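# Place the power unit on the carrier between blue blocks

## Task

Put the power unit down onto the carrier so that it sits lowered into the space bounded by the blue corner blocks, then open the gripper to release it and move the arm away from it.

## Robot and tools

Robot: two YAM-style arms, left_arm and right_arm, each ending in a parallel two-finger gripper. Both bases sit at table height. left_arm's base is at (+0.023, +0.341, 0) m and right_arm's at (+0.009, -0.367, 0) m, each turned a few degrees about z. The names are labels only: left_arm is simply the arm on the +y side, and it need not appear on the left of any image.

Frame: one scene frame is shared by both arms. Its origin lies on the table surface midway between the arms, +x points out across the table, +z points up, and +y points toward left_arm. On each gripper, the fingers extend along the gripper's own +z axis and close along its y axis. end_effector_position is the point between the finger pads, roughly 1 cm short of the fingertips. Reported hand positions can be somewhat wrong, more so at long reach, and motions tend to stop a centimetre or more off, usually below the commanded pose.

The 16-number row: every motion command is a single flat list of 16 numbers covering both arms, even when only one arm should move. The first 8 are for left_arm and the next 8 for right_arm. Each block is x, y, z, qw, qx, qy, qz, opening. x, y, z is an absolute goal position for that gripper's end_effector_position, in metres, in the scene frame. qw, qx, qy, qz is an absolute goal orientation quaternion, w first, in the same frame. opening runs from -1 (closed) to +1 (fully open, 0.094 m). These are poses to reach, not offsets. To keep an arm still, repeat its last reported position and quaternion in full with the opening it should keep. To hold an orientation steady, resend the same quaternion you intended rather than copying a drifted reported one.

Tools:
execute_actions takes "actions", a list holding at most one item, and an optional "pictures" boolean. An empty list only reports the current state. An item with "rows" (1 to 15 rows of 16 numbers) and "steps" (1 to 15, default 15) plays one row per control step of 1/30 s, repeating the final row if steps outnumber rows. An item with only "steps" (up to 300) is a wait, counted from the previous result. Any target more than 0.6 m from an arm's last reported position, measured along that gripper's axes, gets the whole call refused and nothing is sent.
move takes "target" (one 16-number row) and optional "speed" in m/s (0.002 to 0.5, default 0.25; rotation capped at twice that in rad/s). Both grippers follow straight-line paths that finish together, lasting 0.5 to 10 s; a path needing longer is cut off at 10 s before reaching the goal. The opening is applied when the move begins. Paths do not avoid obstacles or the other arm. Grippers lag and can overshoot the speed, especially near full reach.
wait takes "seconds" (0 to 10) and sends nothing new.
zoom_image takes "camera" (cam_head_left, cam_head_right, cam_left_wrist or cam_right_wrist) and "region" [x0, y0, x1, y1] in pixels of that camera's last full image, origin top-left, no larger than 504 by 504. Head images are 504x504, wrist images 616x616.
read_manual returns only licence text; it moves nothing.
finished_scene takes "scene", the number of the current scene, ends it irreversibly and reports whether the goal was met.

Controller behaviour: each control step, the commanded pose is limited to within 70 mm and 16 degrees of the measured pose, and then damped inverse kinematics drives the joints, favouring position over orientation. After an action's last step an arm keeps going only as far as its last clipped pose, so long moves need follow-up commands. The simulation keeps running while replies are being written.

Results: the state line gives left_arm and right_arm poses. grip_measured is the measured finger opening on the command scale; the last Joint positions number is the opening in metres. To grip, command about 0.03 below grip_measured for a firm hold, less for a light one. "pose unreachable" and HELD mark steps that the clearance check altered or blocked. A move adds a "move:" line with the ending (done, off_target, moving, held, fault) and active limits: paced means the sent pose was clipped, held means some steps were blocked, after which the arm may jump faster than requested. Distances to the pose are also listed. "Hand target" shows where the controller is currently steering each gripper. Joint torques are offset and noisy. A MOTOR HOT warning appears at 75 °C; at 90 °C the arm halts for 10 s, and at 100 °C it goes limp and drops.

Avoid: knocking or placing anything off the table, dropping or slipping the part, fast impacts, pressing far past contact, and collisions or pushing between the two arms. Brief external tugs on a held part or a loose object can happen, so grip securely. Joint limits in rad: waist -2.618 to 3.054, shoulder and elbow 0 to 3.142, wrist pitch and yaw -1.571 to 1.571, wrist roll -2.094 to 2.094.

Each tool is called after "Call:" as a command line: name --argument value for each argument, lists and objects as JSON in quotes; but a table of rows of numbers goes row by row, as --pt "numbers of a row", without its own name.

## Session

Call:
execute_actions --actions '[]'

Scene clock: 0.00 s of 4400.00 s.
left_arm: end_effector_position=(+0.0551, -0.1850, +0.1474) grip_measured=+1.000 end_effector_quat_wxyz=(+0.451, +0.763, -0.023, -0.462) | right_arm: end_effector_position=(+0.2684, -0.4606, +0.1946) grip_measured=+1.000 end_effector_quat_wxyz=(+0.458, +0.212, +0.850, -0.154)
Joint positions: left_arm=[-1.114  2.135  1.332  0.364  1.168  1.212  0.094] | right_arm=[-0.254  0.742  0.634 -0.509  0.395  0.186  0.094]
Joint velocities: left_arm=[-0.017  0.007  0.002  0.037  0.007  0.066  0.   ] | right_arm=[ 0.007 -0.002 -0.002 -0.081 -0.037 -0.066  0.   ]
Joint torques (N m, as the arm reports them, + toward a larger angle): no reading
Motor temperatures (°C, as the motors report them): left_arm=[24 28 26 29 28 28] | right_arm=[26 32 27 28 24 27]
Hand target (left_arm): +0.054, -0.184, +0.148; +0.445, +0.764, -0.021, -0.468
Hand target (right_arm): +0.271, -0.462, +0.205; +0.472, +0.215, +0.841, -0.154

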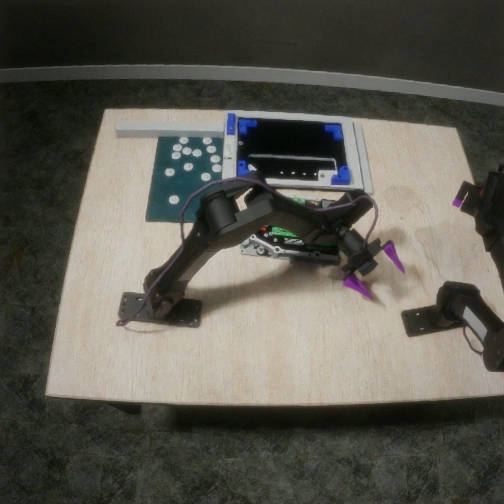

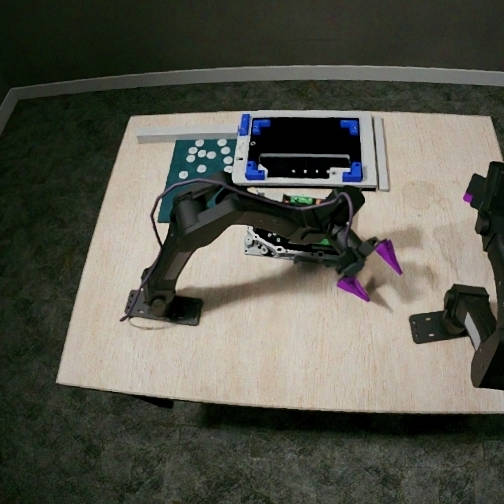

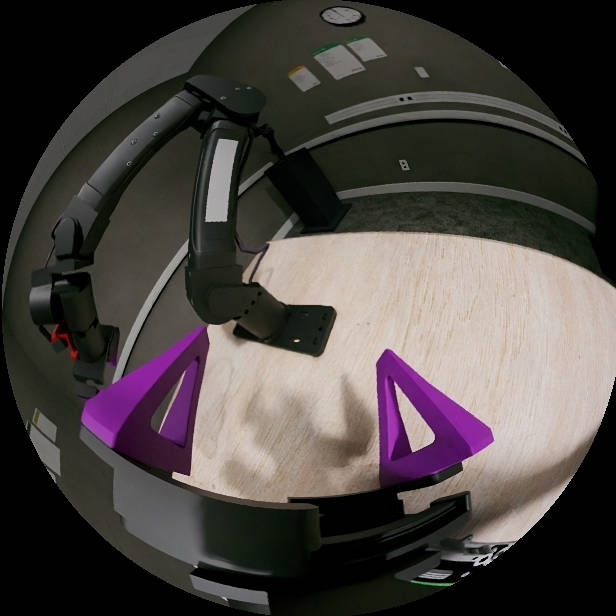

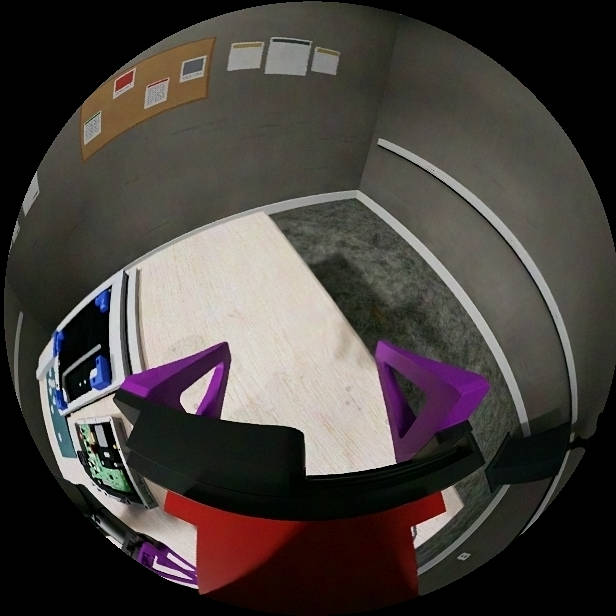

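Call:
move --target '[0.2,-0.05,0.27,0.42,0.472,0.727,-0.27,0,0.2684,-0.4606,0.2,0.458,0.212,0.85,-0.154,0]' --speed 0.3

Call:
move --target '[0.30,0.20,0.14,0.259,0.042,0.965,-0.011,-0.5,0.25,-0.18,0.14,0.259,0.042,0.965,-0.011,-0.5]' --speed 0.3

Call:
zoom_image --camera "cam_head_left" --region '[200, 100, 380, 280]'

Scene clock: 7.57 s of 4400.00 s.
left_arm: end_effector_position=(+0.2011, -0.0460, +0.2622) grip_measured=+0.002 end_effector_quat_wxyz=(+0.418, +0.476, +0.726, -0.268) | right_arm: end_effector_position=(+0.2656, -0.4603, +0.1907) grip_measured=+0.002 end_effector_quat_wxyz=(+0.449, +0.211, +0.854, -0.156)
Joint positions: left_arm=[-1.056  1.342  1.152 -0.343  0.01   0.016  0.047] | right_arm=[-0.254  0.742  0.634 -0.529  0.395  0.186  0.047]
Joint velocities: left_arm=[-0.012  0.002 -0.007  0.007 -0.051  0.022 -0.001] | right_arm=[ 0.017 -0.007 -0.007  0.037 -0.007 -0.051 -0.001]
Joint torques (N m, as the arm reports them, + toward a larger angle): left_arm=[-0.43 -5.67  9.08  1.89 -0.08 -0.08] | right_arm=[-0.06 -0.56 10.4   1.16  0.09 -0.01]
Motor temperatures (°C, as the motors report them): left_arm=[24 30 26 30 28 28] | right_arm=[26 31 28 30 24 27]
Hand target (left_arm): +0.200, -0.046, +0.272; +0.421, +0.472, +0.726, -0.270
Hand target (right_arm): +0.268, -0.461, +0.200; +0.458, +0.212, +0.850, -0.154
Off the commanded pose (left_arm): 0.009 m, 1 deg.
Off the commanded pose (right_arm): 0.010 m, 1 deg.
After step 90, 0.97 s passed at rest.
move: done

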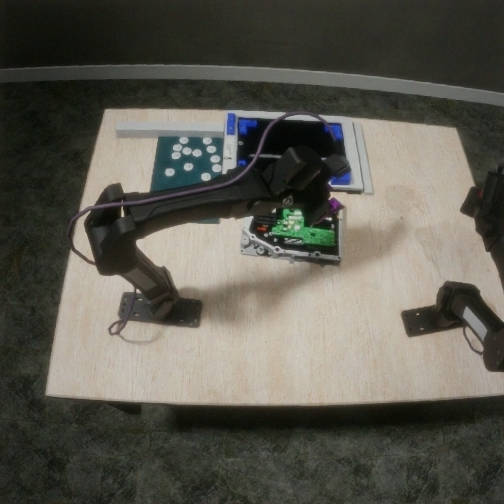

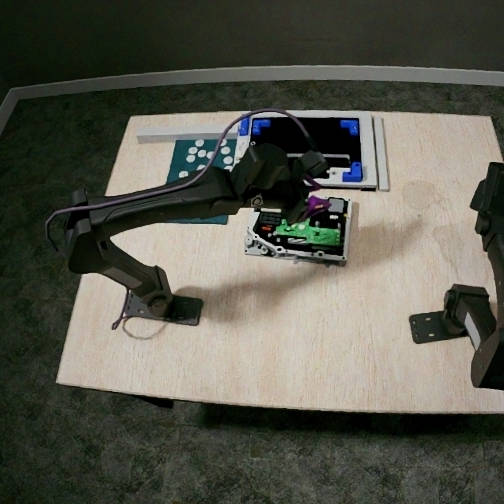

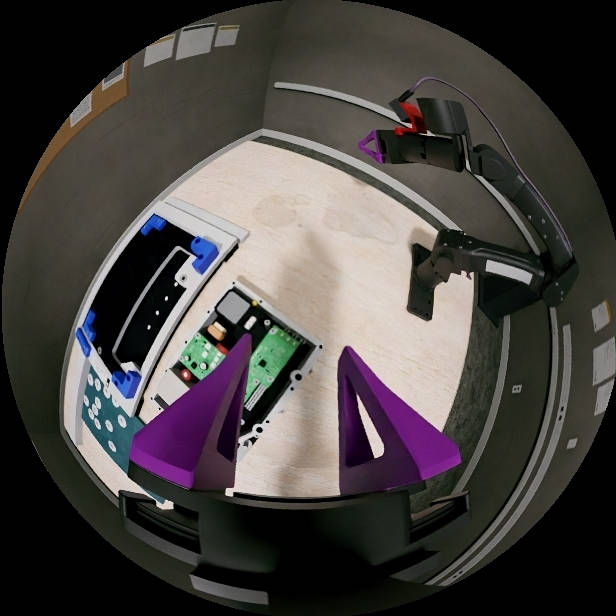

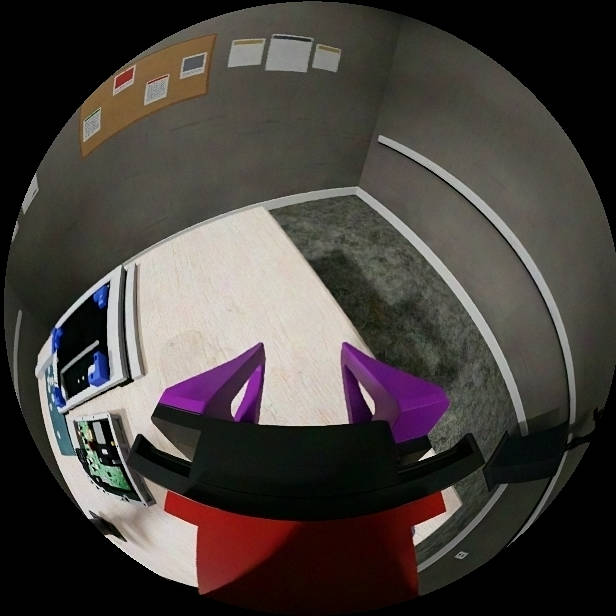

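Scene clock: 9.97 s of 4400.00 s.
left_arm: end_effector_position=(+0.3065, +0.1892, +0.1476) grip_measured=-0.498 end_effector_quat_wxyz=(+0.281, +0.053, +0.958, -0.022) | right_arm: end_effector_position=(+0.2470, -0.1883, +0.1303) grip_measured=-0.498 end_effector_quat_wxyz=(+0.253, +0.037, +0.966, -0.024)
Joint positions: left_arm=[-0.559  1.292  0.998 -0.765 -0.266 -0.461  0.024] | right_arm=[ 0.74   1.391  1.05  -0.947  0.435  0.911  0.024]
Joint velocities: left_arm=[ 0.012  0.012 -0.017 -0.066 -0.037  0.037 -0.   ] | right_arm=[-0.027 -0.007 -0.017 -0.037 -0.051  0.037 -0.001]
Joint torques (N m, as the arm reports them, + toward a larger angle): left_arm=[ 0.74 -3.77  5.22  1.1  -0.3  -0.05] | right_arm=[ 0.73 -5.62 10.69  0.37  0.18  0.1 ]
Motor temperatures (°C, as the motors report them): left_arm=[24 30 26 30 28 28] | right_arm=[26 31 29 30 24 27]
Hand target (left_arm): +0.302, +0.199, +0.137; +0.265, +0.046, +0.963, -0.004
Hand target (right_arm): +0.250, -0.180, +0.141; +0.261, +0.041, +0.965, -0.009
Off the commanded pose (left_arm): 0.015 m, 3 deg.
Off the commanded pose (right_arm): 0.013 m, 2 deg.
move: off_target (left_arm, right_arm)

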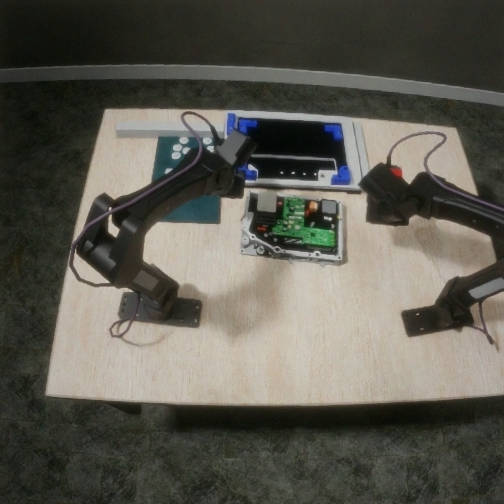

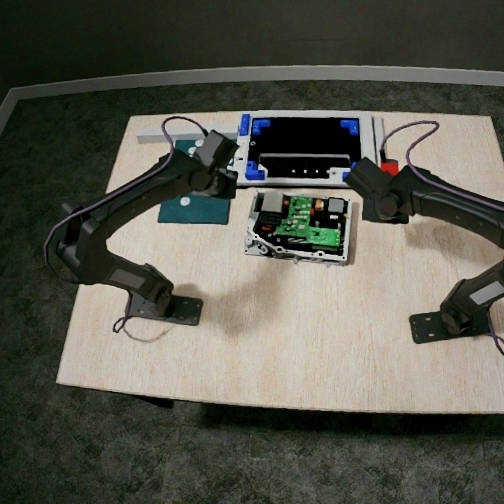

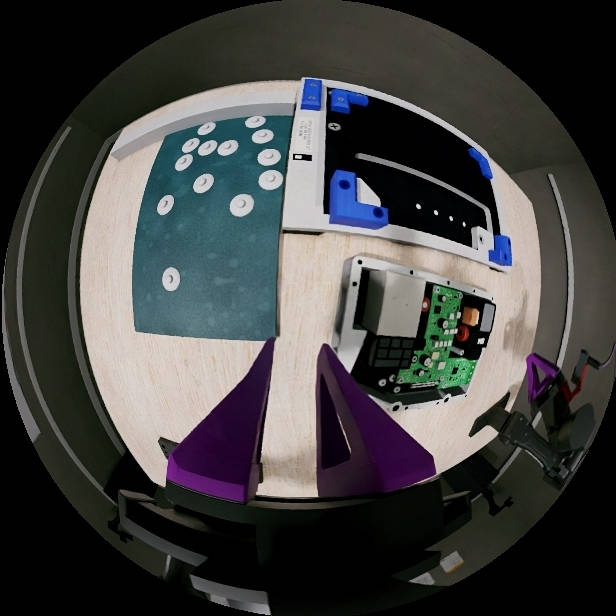

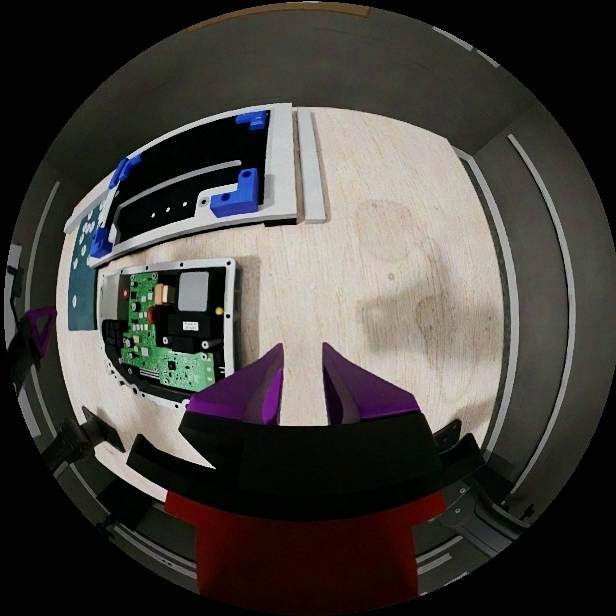

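Region (200, 100, 380, 280) of cam_head_left's 504x504 image, scaled by 2.800, with more detail than that image has.

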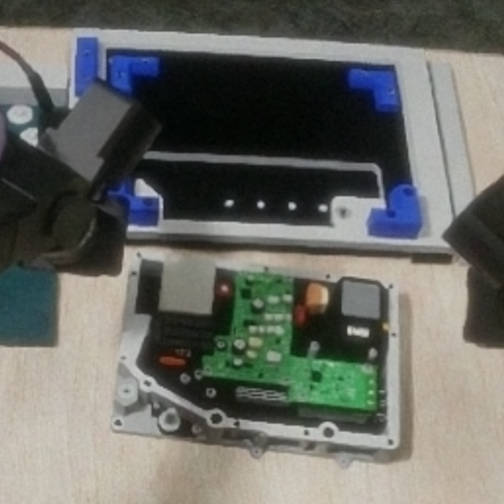

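Call:
move --target '[0.326,0.133,0.058,0.259,0.046,0.965,-0.012,-0.5,0.257,-0.112,0.06,0.259,0.046,0.965,-0.012,-0.5]' --speed 0.1

Call:
zoom_image --camera "cam_left_wrist" --region '[220, 220, 420, 420]'

Call:
zoom_image --camera "cam_right_wrist" --region '[200, 230, 400, 430]'

Scene clock: 15.97 s of 4400.00 s.
left_arm: end_effector_position=(+0.3279, +0.1313, +0.0611) grip_measured=-0.498 end_effector_quat_wxyz=(+0.254, +0.048, +0.966, -0.018) | right_arm: end_effector_position=(+0.2484, -0.1226, +0.0534) grip_measured=-0.499 end_effector_quat_wxyz=(+0.241, +0.039, +0.970, -0.025)
Joint positions: left_arm=[-0.662  1.628  0.971 -0.483 -0.291 -0.582  0.024] | right_arm=[ 0.864  1.704  1.053 -0.713  0.446  1.054  0.024]
Joint velocities: left_arm=[-0.012  0.007  0.002  0.007  0.037  0.066  0.   ] | right_arm=[-0.002 -0.002 -0.007  0.037 -0.022 -0.022 -0.001]
Joint torques (N m, as the arm reports them, + toward a larger angle): left_arm=[-0.7  -6.2   5.18  1.37 -0.34 -0.09] | right_arm=[ 0.49 -7.51  9.52  0.51  0.42  0.08]
Motor temperatures (°C, as the motors report them): left_arm=[24 29 26 30 28 28] | right_arm=[26 32 29 30 24 27]
Hand target (left_arm): +0.328, +0.131, +0.058; +0.258, +0.046, +0.965, -0.014
Hand target (right_arm): +0.256, -0.111, +0.061; +0.259, +0.046, +0.965, -0.011
Off the commanded pose (left_arm): 0.004 m, 1 deg.
Off the commanded pose (right_arm): 0.015 m, 3 deg.
After step 90, 1.40 s passed at rest.
move: off_target (right_arm)

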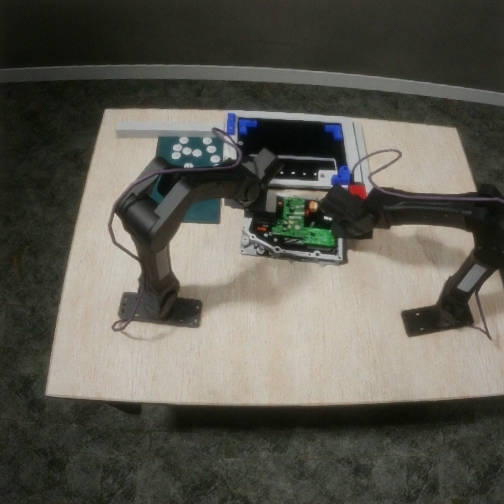

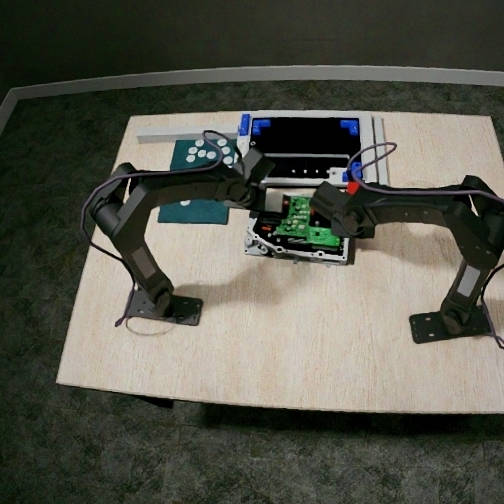

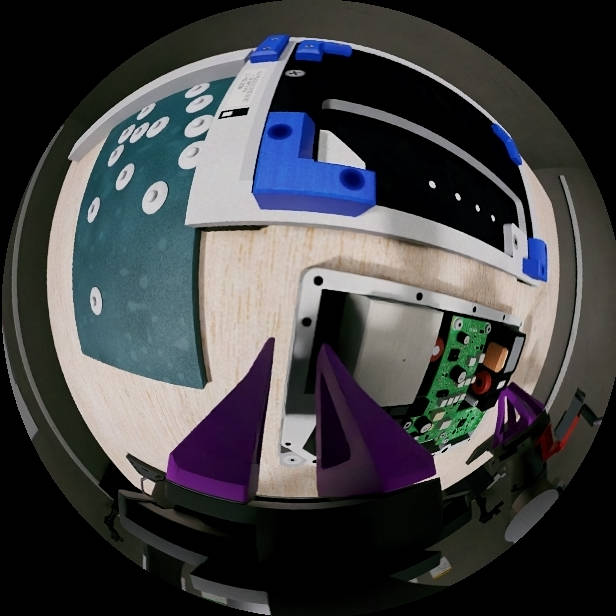

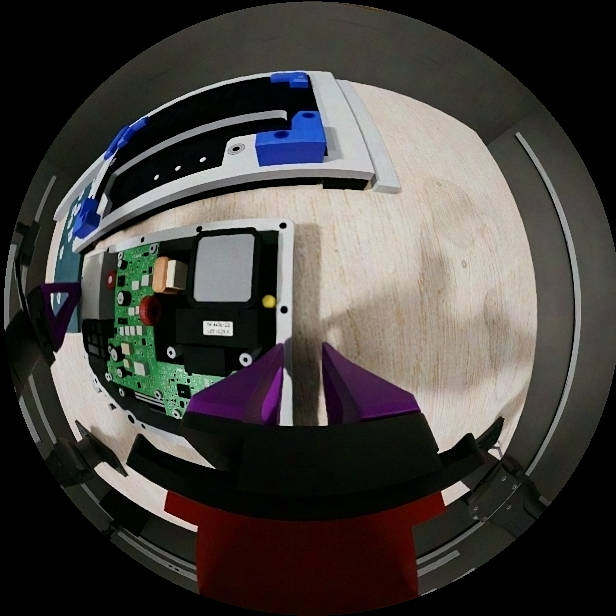

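Region (220, 220, 420, 420) of cam_left_wrist's 616x616 image, scaled by 2.520, with more detail than that image has.

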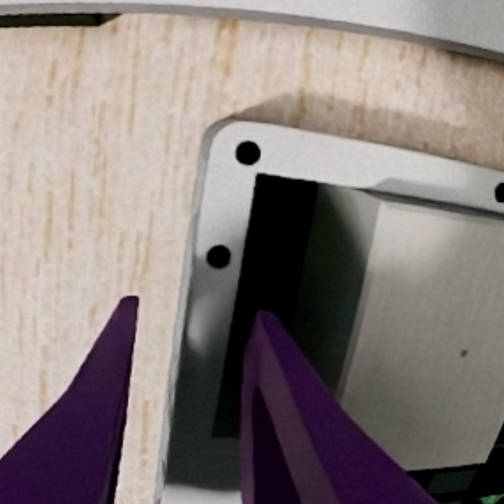

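Region (200, 230, 400, 430) of cam_right_wrist's 616x616 image, scaled by 2.520, with more detail than that image has.

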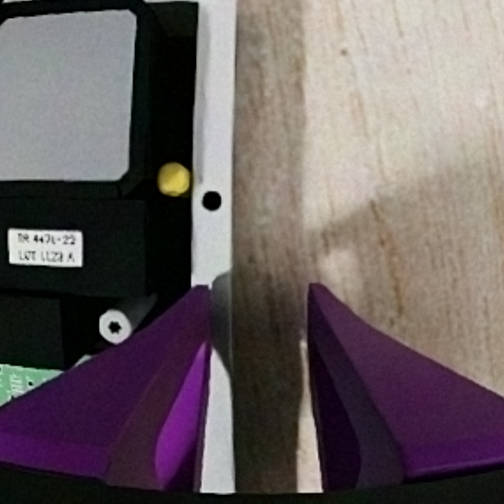

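Call:
move --target '[0.324,0.133,0.03,0.259,0.046,0.965,-0.012,-0.62,0.263,-0.104,0.075,0.259,0.046,0.965,-0.012,-0.55]' --speed 0.03

Call:
move --target '[0.324,0.133,0.03,0.259,0.046,0.965,-0.012,-0.62,0.258,-0.112,0.052,0.259,0.046,0.965,-0.012,-0.55]' --speed 0.03

Call:
zoom_image --camera "cam_right_wrist" --region '[200, 230, 400, 430]'

Scene clock: 20.47 s of 4400.00 s.
left_arm: end_effector_position=(+0.3275, +0.1305, +0.0377) grip_measured=-0.618 end_effector_quat_wxyz=(+0.259, +0.046, +0.965, -0.021) | right_arm: end_effector_position=(+0.2545, -0.1124, +0.0644) grip_measured=-0.549 end_effector_quat_wxyz=(+0.242, +0.040, +0.969, -0.022)
Joint positions: left_arm=[-0.667  1.665  0.902 -0.366 -0.296 -0.587  0.018] | right_arm=[ 0.864  1.725  1.123 -0.754  0.445  1.054  0.021]
Joint velocities: left_arm=[ 0.017  0.007 -0.027  0.037  0.037  0.037 -0.001] | right_arm=[ 0.002 -0.007 -0.002 -0.051 -0.022 -0.022 -0.001]
Joint torques (N m, as the arm reports them, + toward a larger angle): left_arm=[-0.73 -5.89  4.24  1.39 -0.32 -0.06] | right_arm=[ 0.02 -8.71 10.19  0.33  0.38  0.02]
Motor temperatures (°C, as the motors report them): left_arm=[24 29 26 30 28 28] | right_arm=[26 32 29 30 24 27]
Hand target (left_arm): +0.324, +0.132, +0.030; +0.259, +0.046, +0.965, -0.012
Hand target (right_arm): +0.262, -0.104, +0.075; +0.259, +0.046, +0.965, -0.011
Off the commanded pose (left_arm): 0.009 m, 1 deg.
Off the commanded pose (right_arm): 0.016 m, 2 deg.
After step 90, 0.13 s passed at rest.
move: off_target (right_arm)

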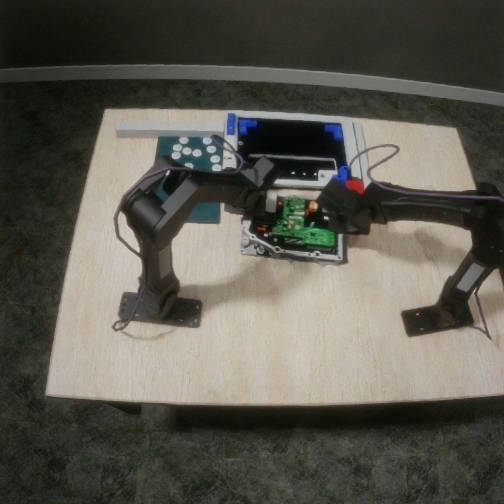

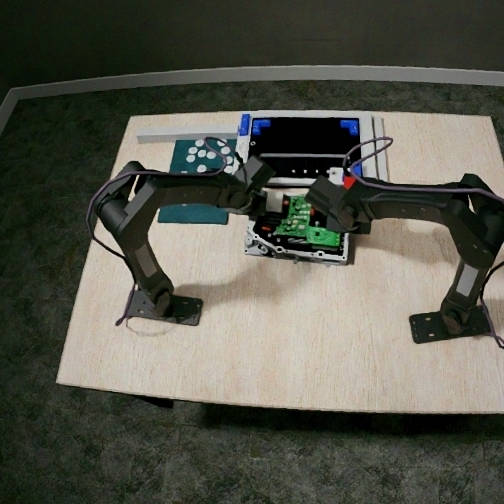

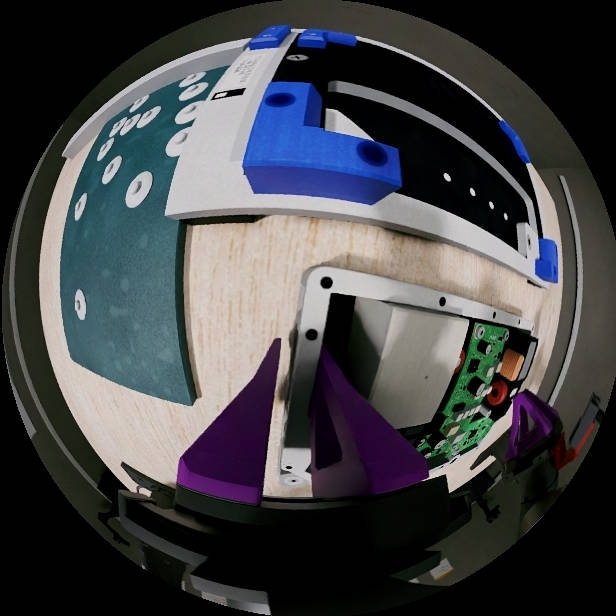

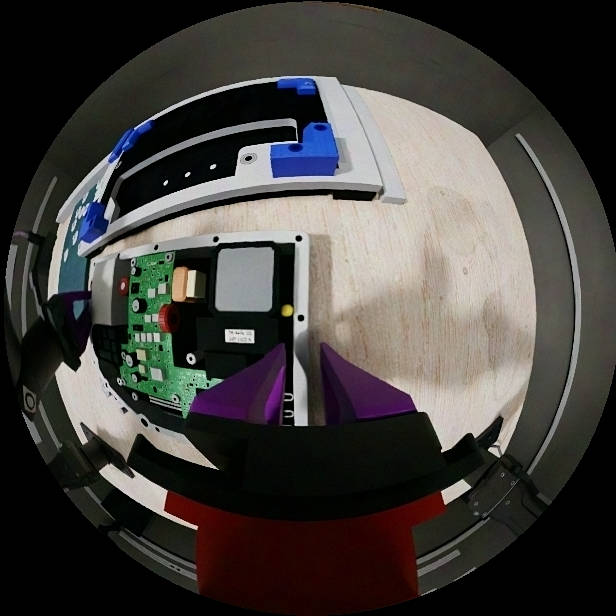

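Scene clock: 21.40 s of 4400.00 s.
left_arm: end_effector_position=(+0.3280, +0.1301, +0.0380) grip_measured=-0.618 end_effector_quat_wxyz=(+0.260, +0.046, +0.964, -0.022) | right_arm: end_effector_position=(+0.2536, -0.1141, +0.0524) grip_measured=-0.549 end_effector_quat_wxyz=(+0.246, +0.042, +0.968, -0.016)
Joint positions: left_arm=[-0.667  1.665  0.902 -0.363 -0.297 -0.587  0.018] | right_arm=[ 0.864  1.725  1.068 -0.685  0.446  1.054  0.021]
Joint velocities: left_arm=[ 0.002  0.002 -0.007 -0.007 -0.022 -0.168  0.001] | right_arm=[-0.012  0.012 -0.002 -0.095  0.037 -0.051 -0.001]
Joint torques (N m, as the arm reports them, + toward a larger angle): left_arm=[-0.68 -6.07  4.07  1.39 -0.32 -0.07] | right_arm=[ 0.07 -8.26  6.31  0.57  0.35  0.05]
Motor temperatures (°C, as the motors report them): left_arm=[24 29 26 30 28 28] | right_arm=[26 32 29 30 24 27]
Hand target (left_arm): +0.324, +0.133, +0.030; +0.259, +0.046, +0.965, -0.012
Hand target (right_arm): +0.258, -0.112, +0.052; +0.259, +0.046, +0.965, -0.012
Off the commanded pose (left_arm): 0.009 m, 1 deg.
Off the commanded pose (right_arm): 0.005 m, 2 deg.
move: done

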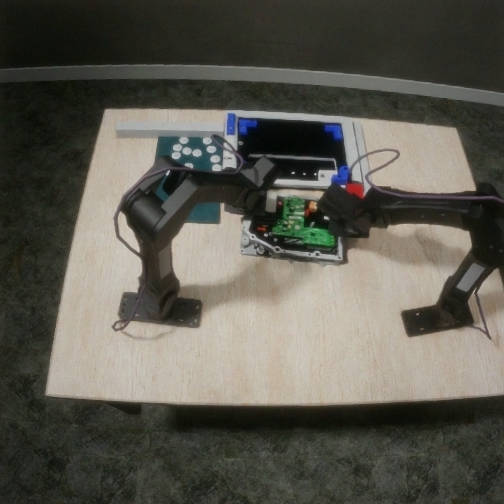

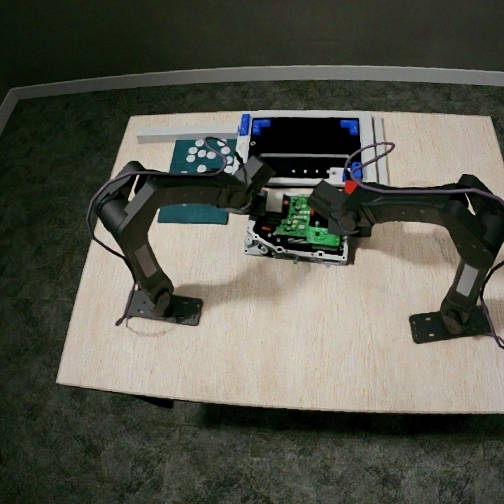

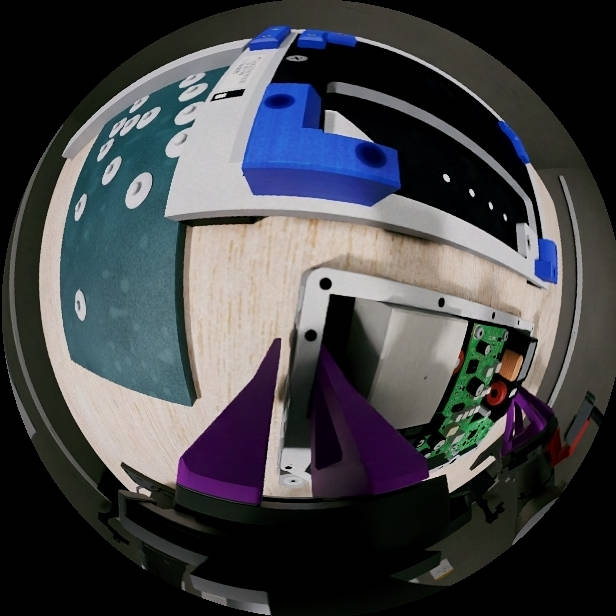

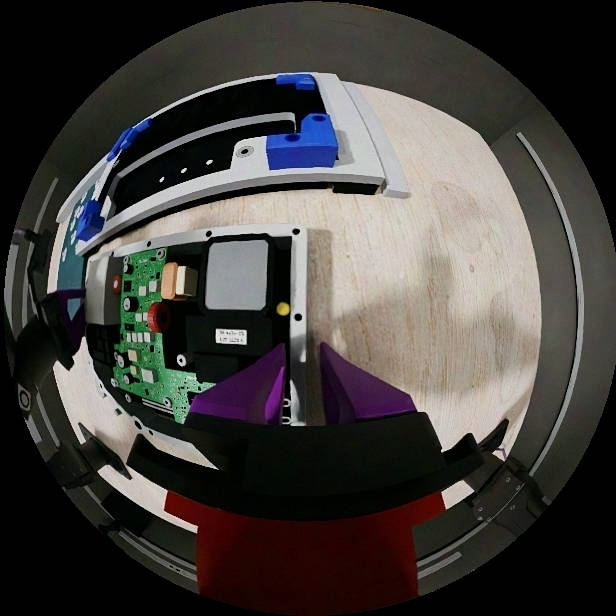

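Region (200, 230, 400, 430) of cam_right_wrist's 616x616 image, scaled by 2.520, with more detail than that image has.

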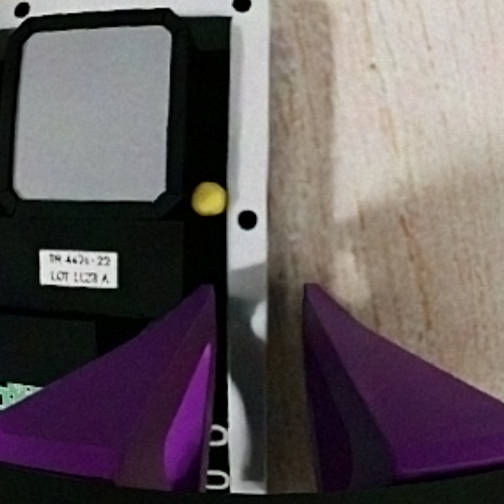

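Call:
move --target '[0.324,0.130,0.03,0.259,0.046,0.965,-0.012,-0.7,0.26,-0.112,0.034,0.259,0.046,0.965,-0.012,-0.55]' --speed 0.02

Call:
move --target '[0.324,0.130,0.03,0.259,0.046,0.965,-0.012,-0.84,0.26,-0.108,0.033,0.259,0.046,0.965,-0.012,-0.72]' --speed 0.02

Call:
move --target '[0.324,0.130,0.03,0.259,0.046,0.965,-0.012,-0.84,0.26,-0.107,0.034,0.259,0.046,0.965,-0.012,-0.85]' --speed 0.02

Scene clock: 25.73 s of 4400.00 s.
left_arm: end_effector_position=(+0.3272, +0.1280, +0.0384) grip_measured=-0.698 end_effector_quat_wxyz=(+0.262, +0.046, +0.964, -0.024) | right_arm: end_effector_position=(+0.2544, -0.1158, +0.0403) grip_measured=-0.549 end_effector_quat_wxyz=(+0.249, +0.042, +0.967, -0.019)
Joint positions: left_arm=[-0.674  1.665  0.902 -0.36  -0.299 -0.593  0.014] | right_arm=[ 0.864  1.745  1.037 -0.636  0.456  1.054  0.021]
Joint velocities: left_arm=[ 0.007 -0.002 -0.007  0.022  0.037 -0.081 -0.001] | right_arm=[-0.002  0.027 -0.027  0.037  0.007 -0.037 -0.   ]
Joint torques (N m, as the arm reports them, + toward a larger angle): left_arm=[-0.74 -5.57  4.7   1.34 -0.35 -0.08] | right_arm=[-0.2  -6.95  5.76  0.78  0.28 -0.02]
Motor temperatures (°C, as the motors report them): left_arm=[24 29 26 30 28 28] | right_arm=[26 32 29 30 24 27]
Hand target (left_arm): +0.324, +0.130, +0.030; +0.259, +0.046, +0.965, -0.012
Hand target (right_arm): +0.260, -0.112, +0.034; +0.258, +0.046, +0.965, -0.012
Off the commanded pose (left_arm): 0.009 m, 1 deg.
Off the commanded pose (right_arm): 0.009 m, 1 deg.
After step 90, 0.10 s passed at rest.
move: done

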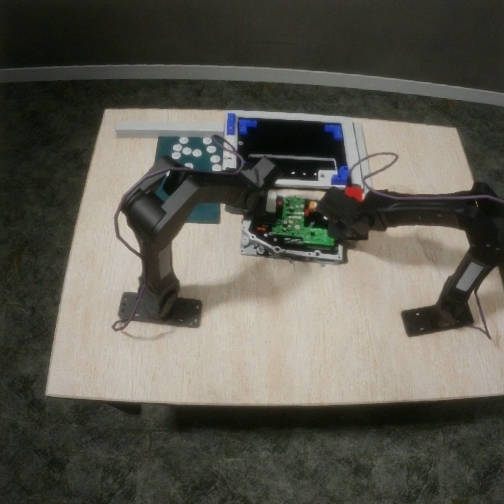

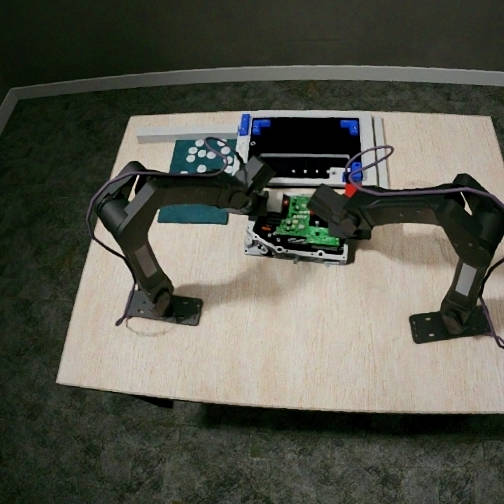

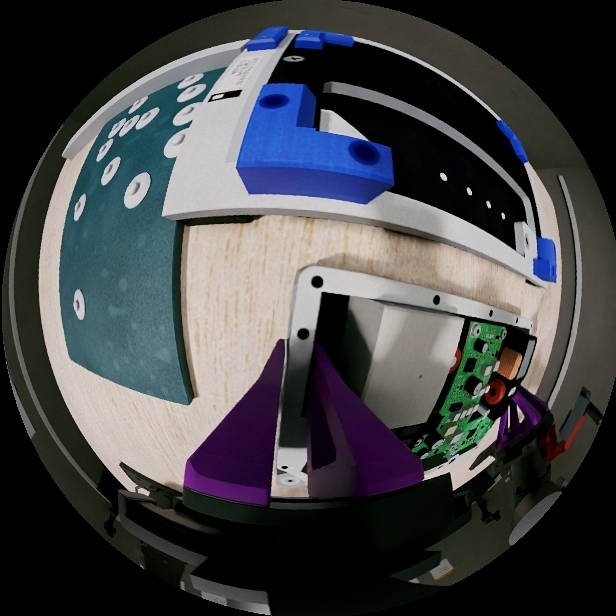

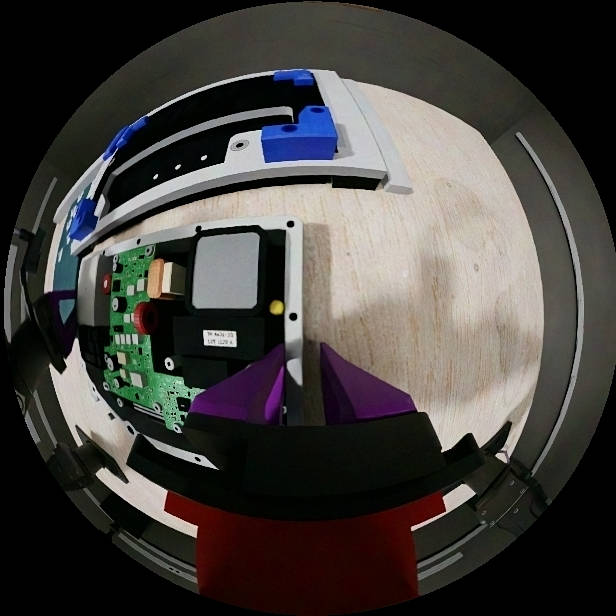

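Scene clock: 26.60 s of 4400.00 s.
left_arm: end_effector_position=(+0.3273, +0.1278, +0.0383) grip_measured=-0.799 end_effector_quat_wxyz=(+0.262, +0.039, +0.964, -0.026) | right_arm: end_effector_position=(+0.2553, -0.1124, +0.0386) grip_measured=-0.719 end_effector_quat_wxyz=(+0.249, +0.045, +0.967, -0.013)
Joint positions: left_arm=[-0.674  1.666  0.902 -0.359 -0.299 -0.606  0.009] | right_arm=[ 0.864  1.752  1.037 -0.618  0.45   1.058  0.013]
Joint velocities: left_arm=[-0.002  0.007 -0.012  0.007  0.066 -0.037 -0.001] | right_arm=[-0.012 -0.017  0.002  0.037  0.066 -0.022 -0.   ]
Joint torques (N m, as the arm reports them, + toward a larger angle): left_arm=[-0.75 -5.65  4.73  1.33 -0.36  0.04] | right_arm=[ 0.22 -6.29  6.92  0.66  0.36 -0.01]
Motor temperatures (°C, as the motors report them): left_arm=[24 29 26 30 28 28] | right_arm=[26 32 29 30 24 27]
Hand target (left_arm): +0.324, +0.130, +0.030; +0.259, +0.046, +0.965, -0.012
Hand target (right_arm): +0.260, -0.108, +0.033; +0.259, +0.046, +0.965, -0.012
Off the commanded pose (left_arm): 0.009 m, 2 deg.
Off the commanded pose (right_arm): 0.008 m, 1 deg.
move: done

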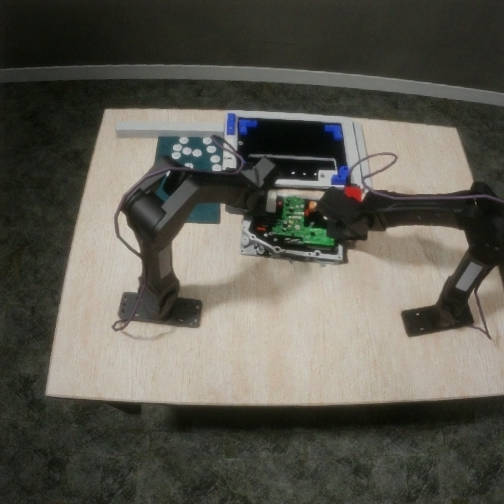

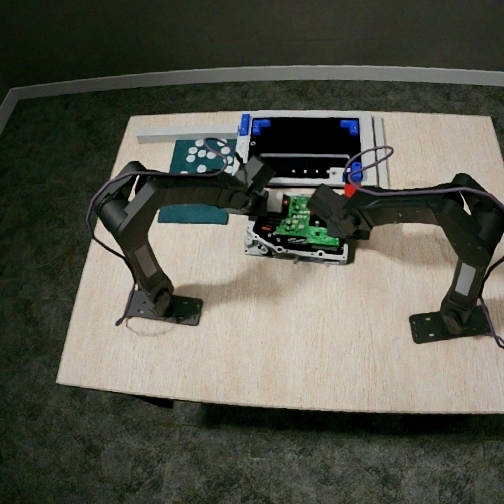

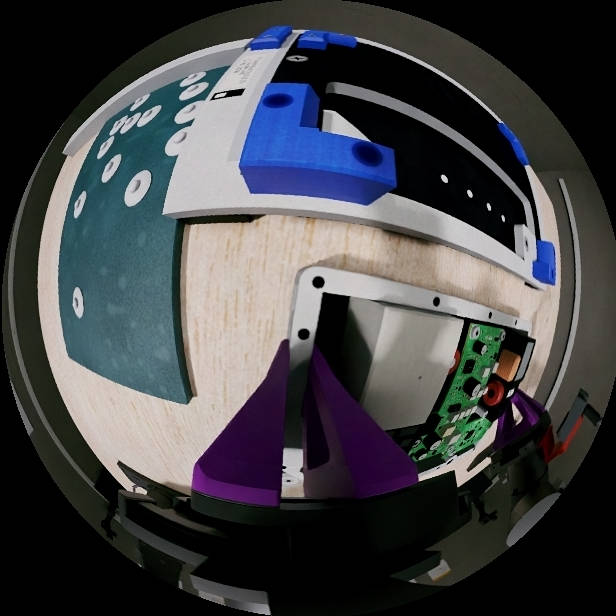

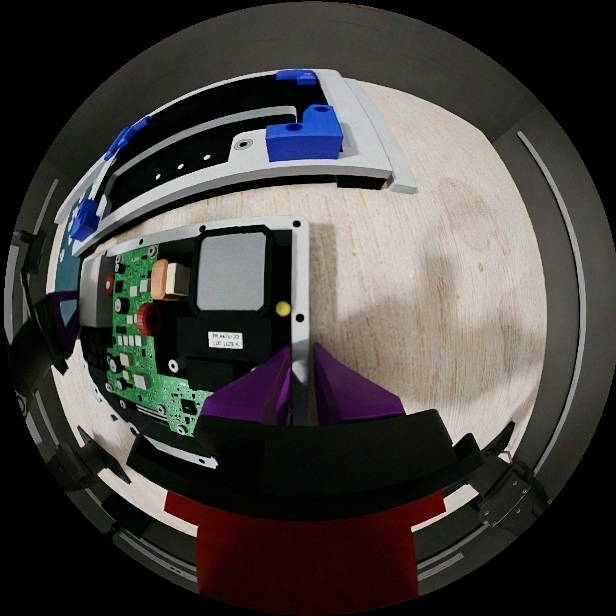

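Scene clock: 27.60 s of 4400.00 s.
left_arm: end_effector_position=(+0.3273, +0.1278, +0.0383) grip_measured=-0.799 end_effector_quat_wxyz=(+0.262, +0.039, +0.964, -0.026) | right_arm: end_effector_position=(+0.2556, -0.1109, +0.0384) grip_measured=-0.813 end_effector_quat_wxyz=(+0.249, +0.045, +0.967, -0.010)
Joint positions: left_arm=[-0.674  1.666  0.902 -0.359 -0.299 -0.607  0.009] | right_arm=[ 0.864  1.753  1.037 -0.612  0.446  1.058  0.009]
Joint velocities: left_arm=[-0.002  0.002  0.002 -0.022  0.022 -0.066  0.001] | right_arm=[-0.002  0.002 -0.002 -0.022 -0.051 -0.007  0.001]
Joint torques (N m, as the arm reports them, + toward a larger angle): left_arm=[-0.74 -5.66  4.73  1.33 -0.35  0.05] | right_arm=[ 0.22 -6.26  7.43  0.58  0.39  0.01]
Motor temperatures (°C, as the motors report them): left_arm=[24 29 26 30 28 28] | right_arm=[26 32 29 30 24 27]
Hand target (left_arm): +0.324, +0.130, +0.030; +0.259, +0.046, +0.965, -0.012
Hand target (right_arm): +0.260, -0.107, +0.034; +0.259, +0.046, +0.965, -0.012
Off the commanded pose (left_arm): 0.009 m, 2 deg.
Off the commanded pose (right_arm): 0.007 m, 1 deg.
move: done

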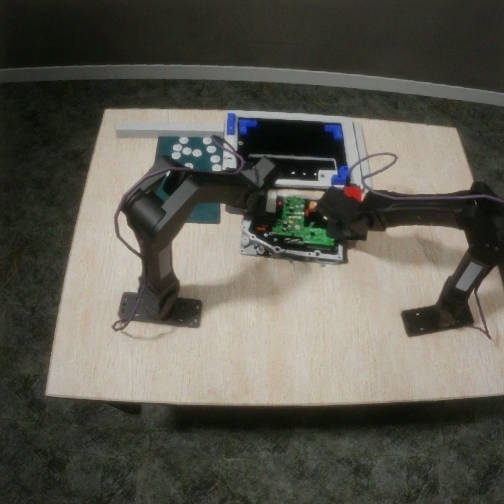

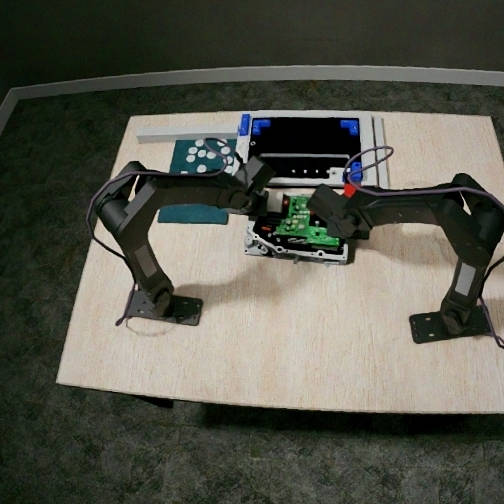

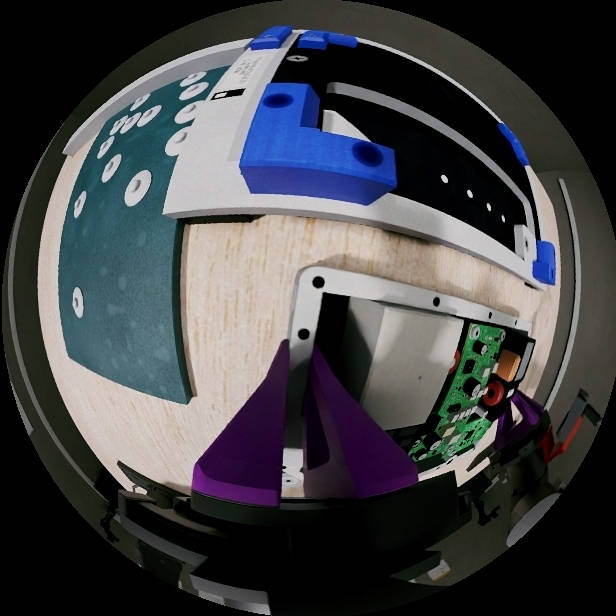

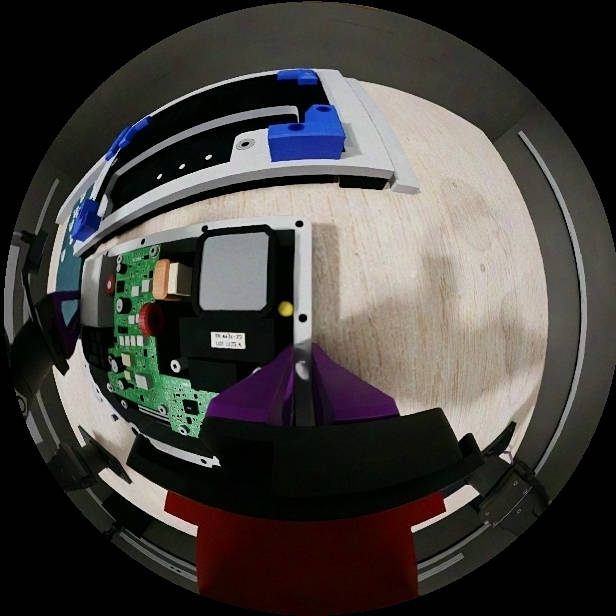

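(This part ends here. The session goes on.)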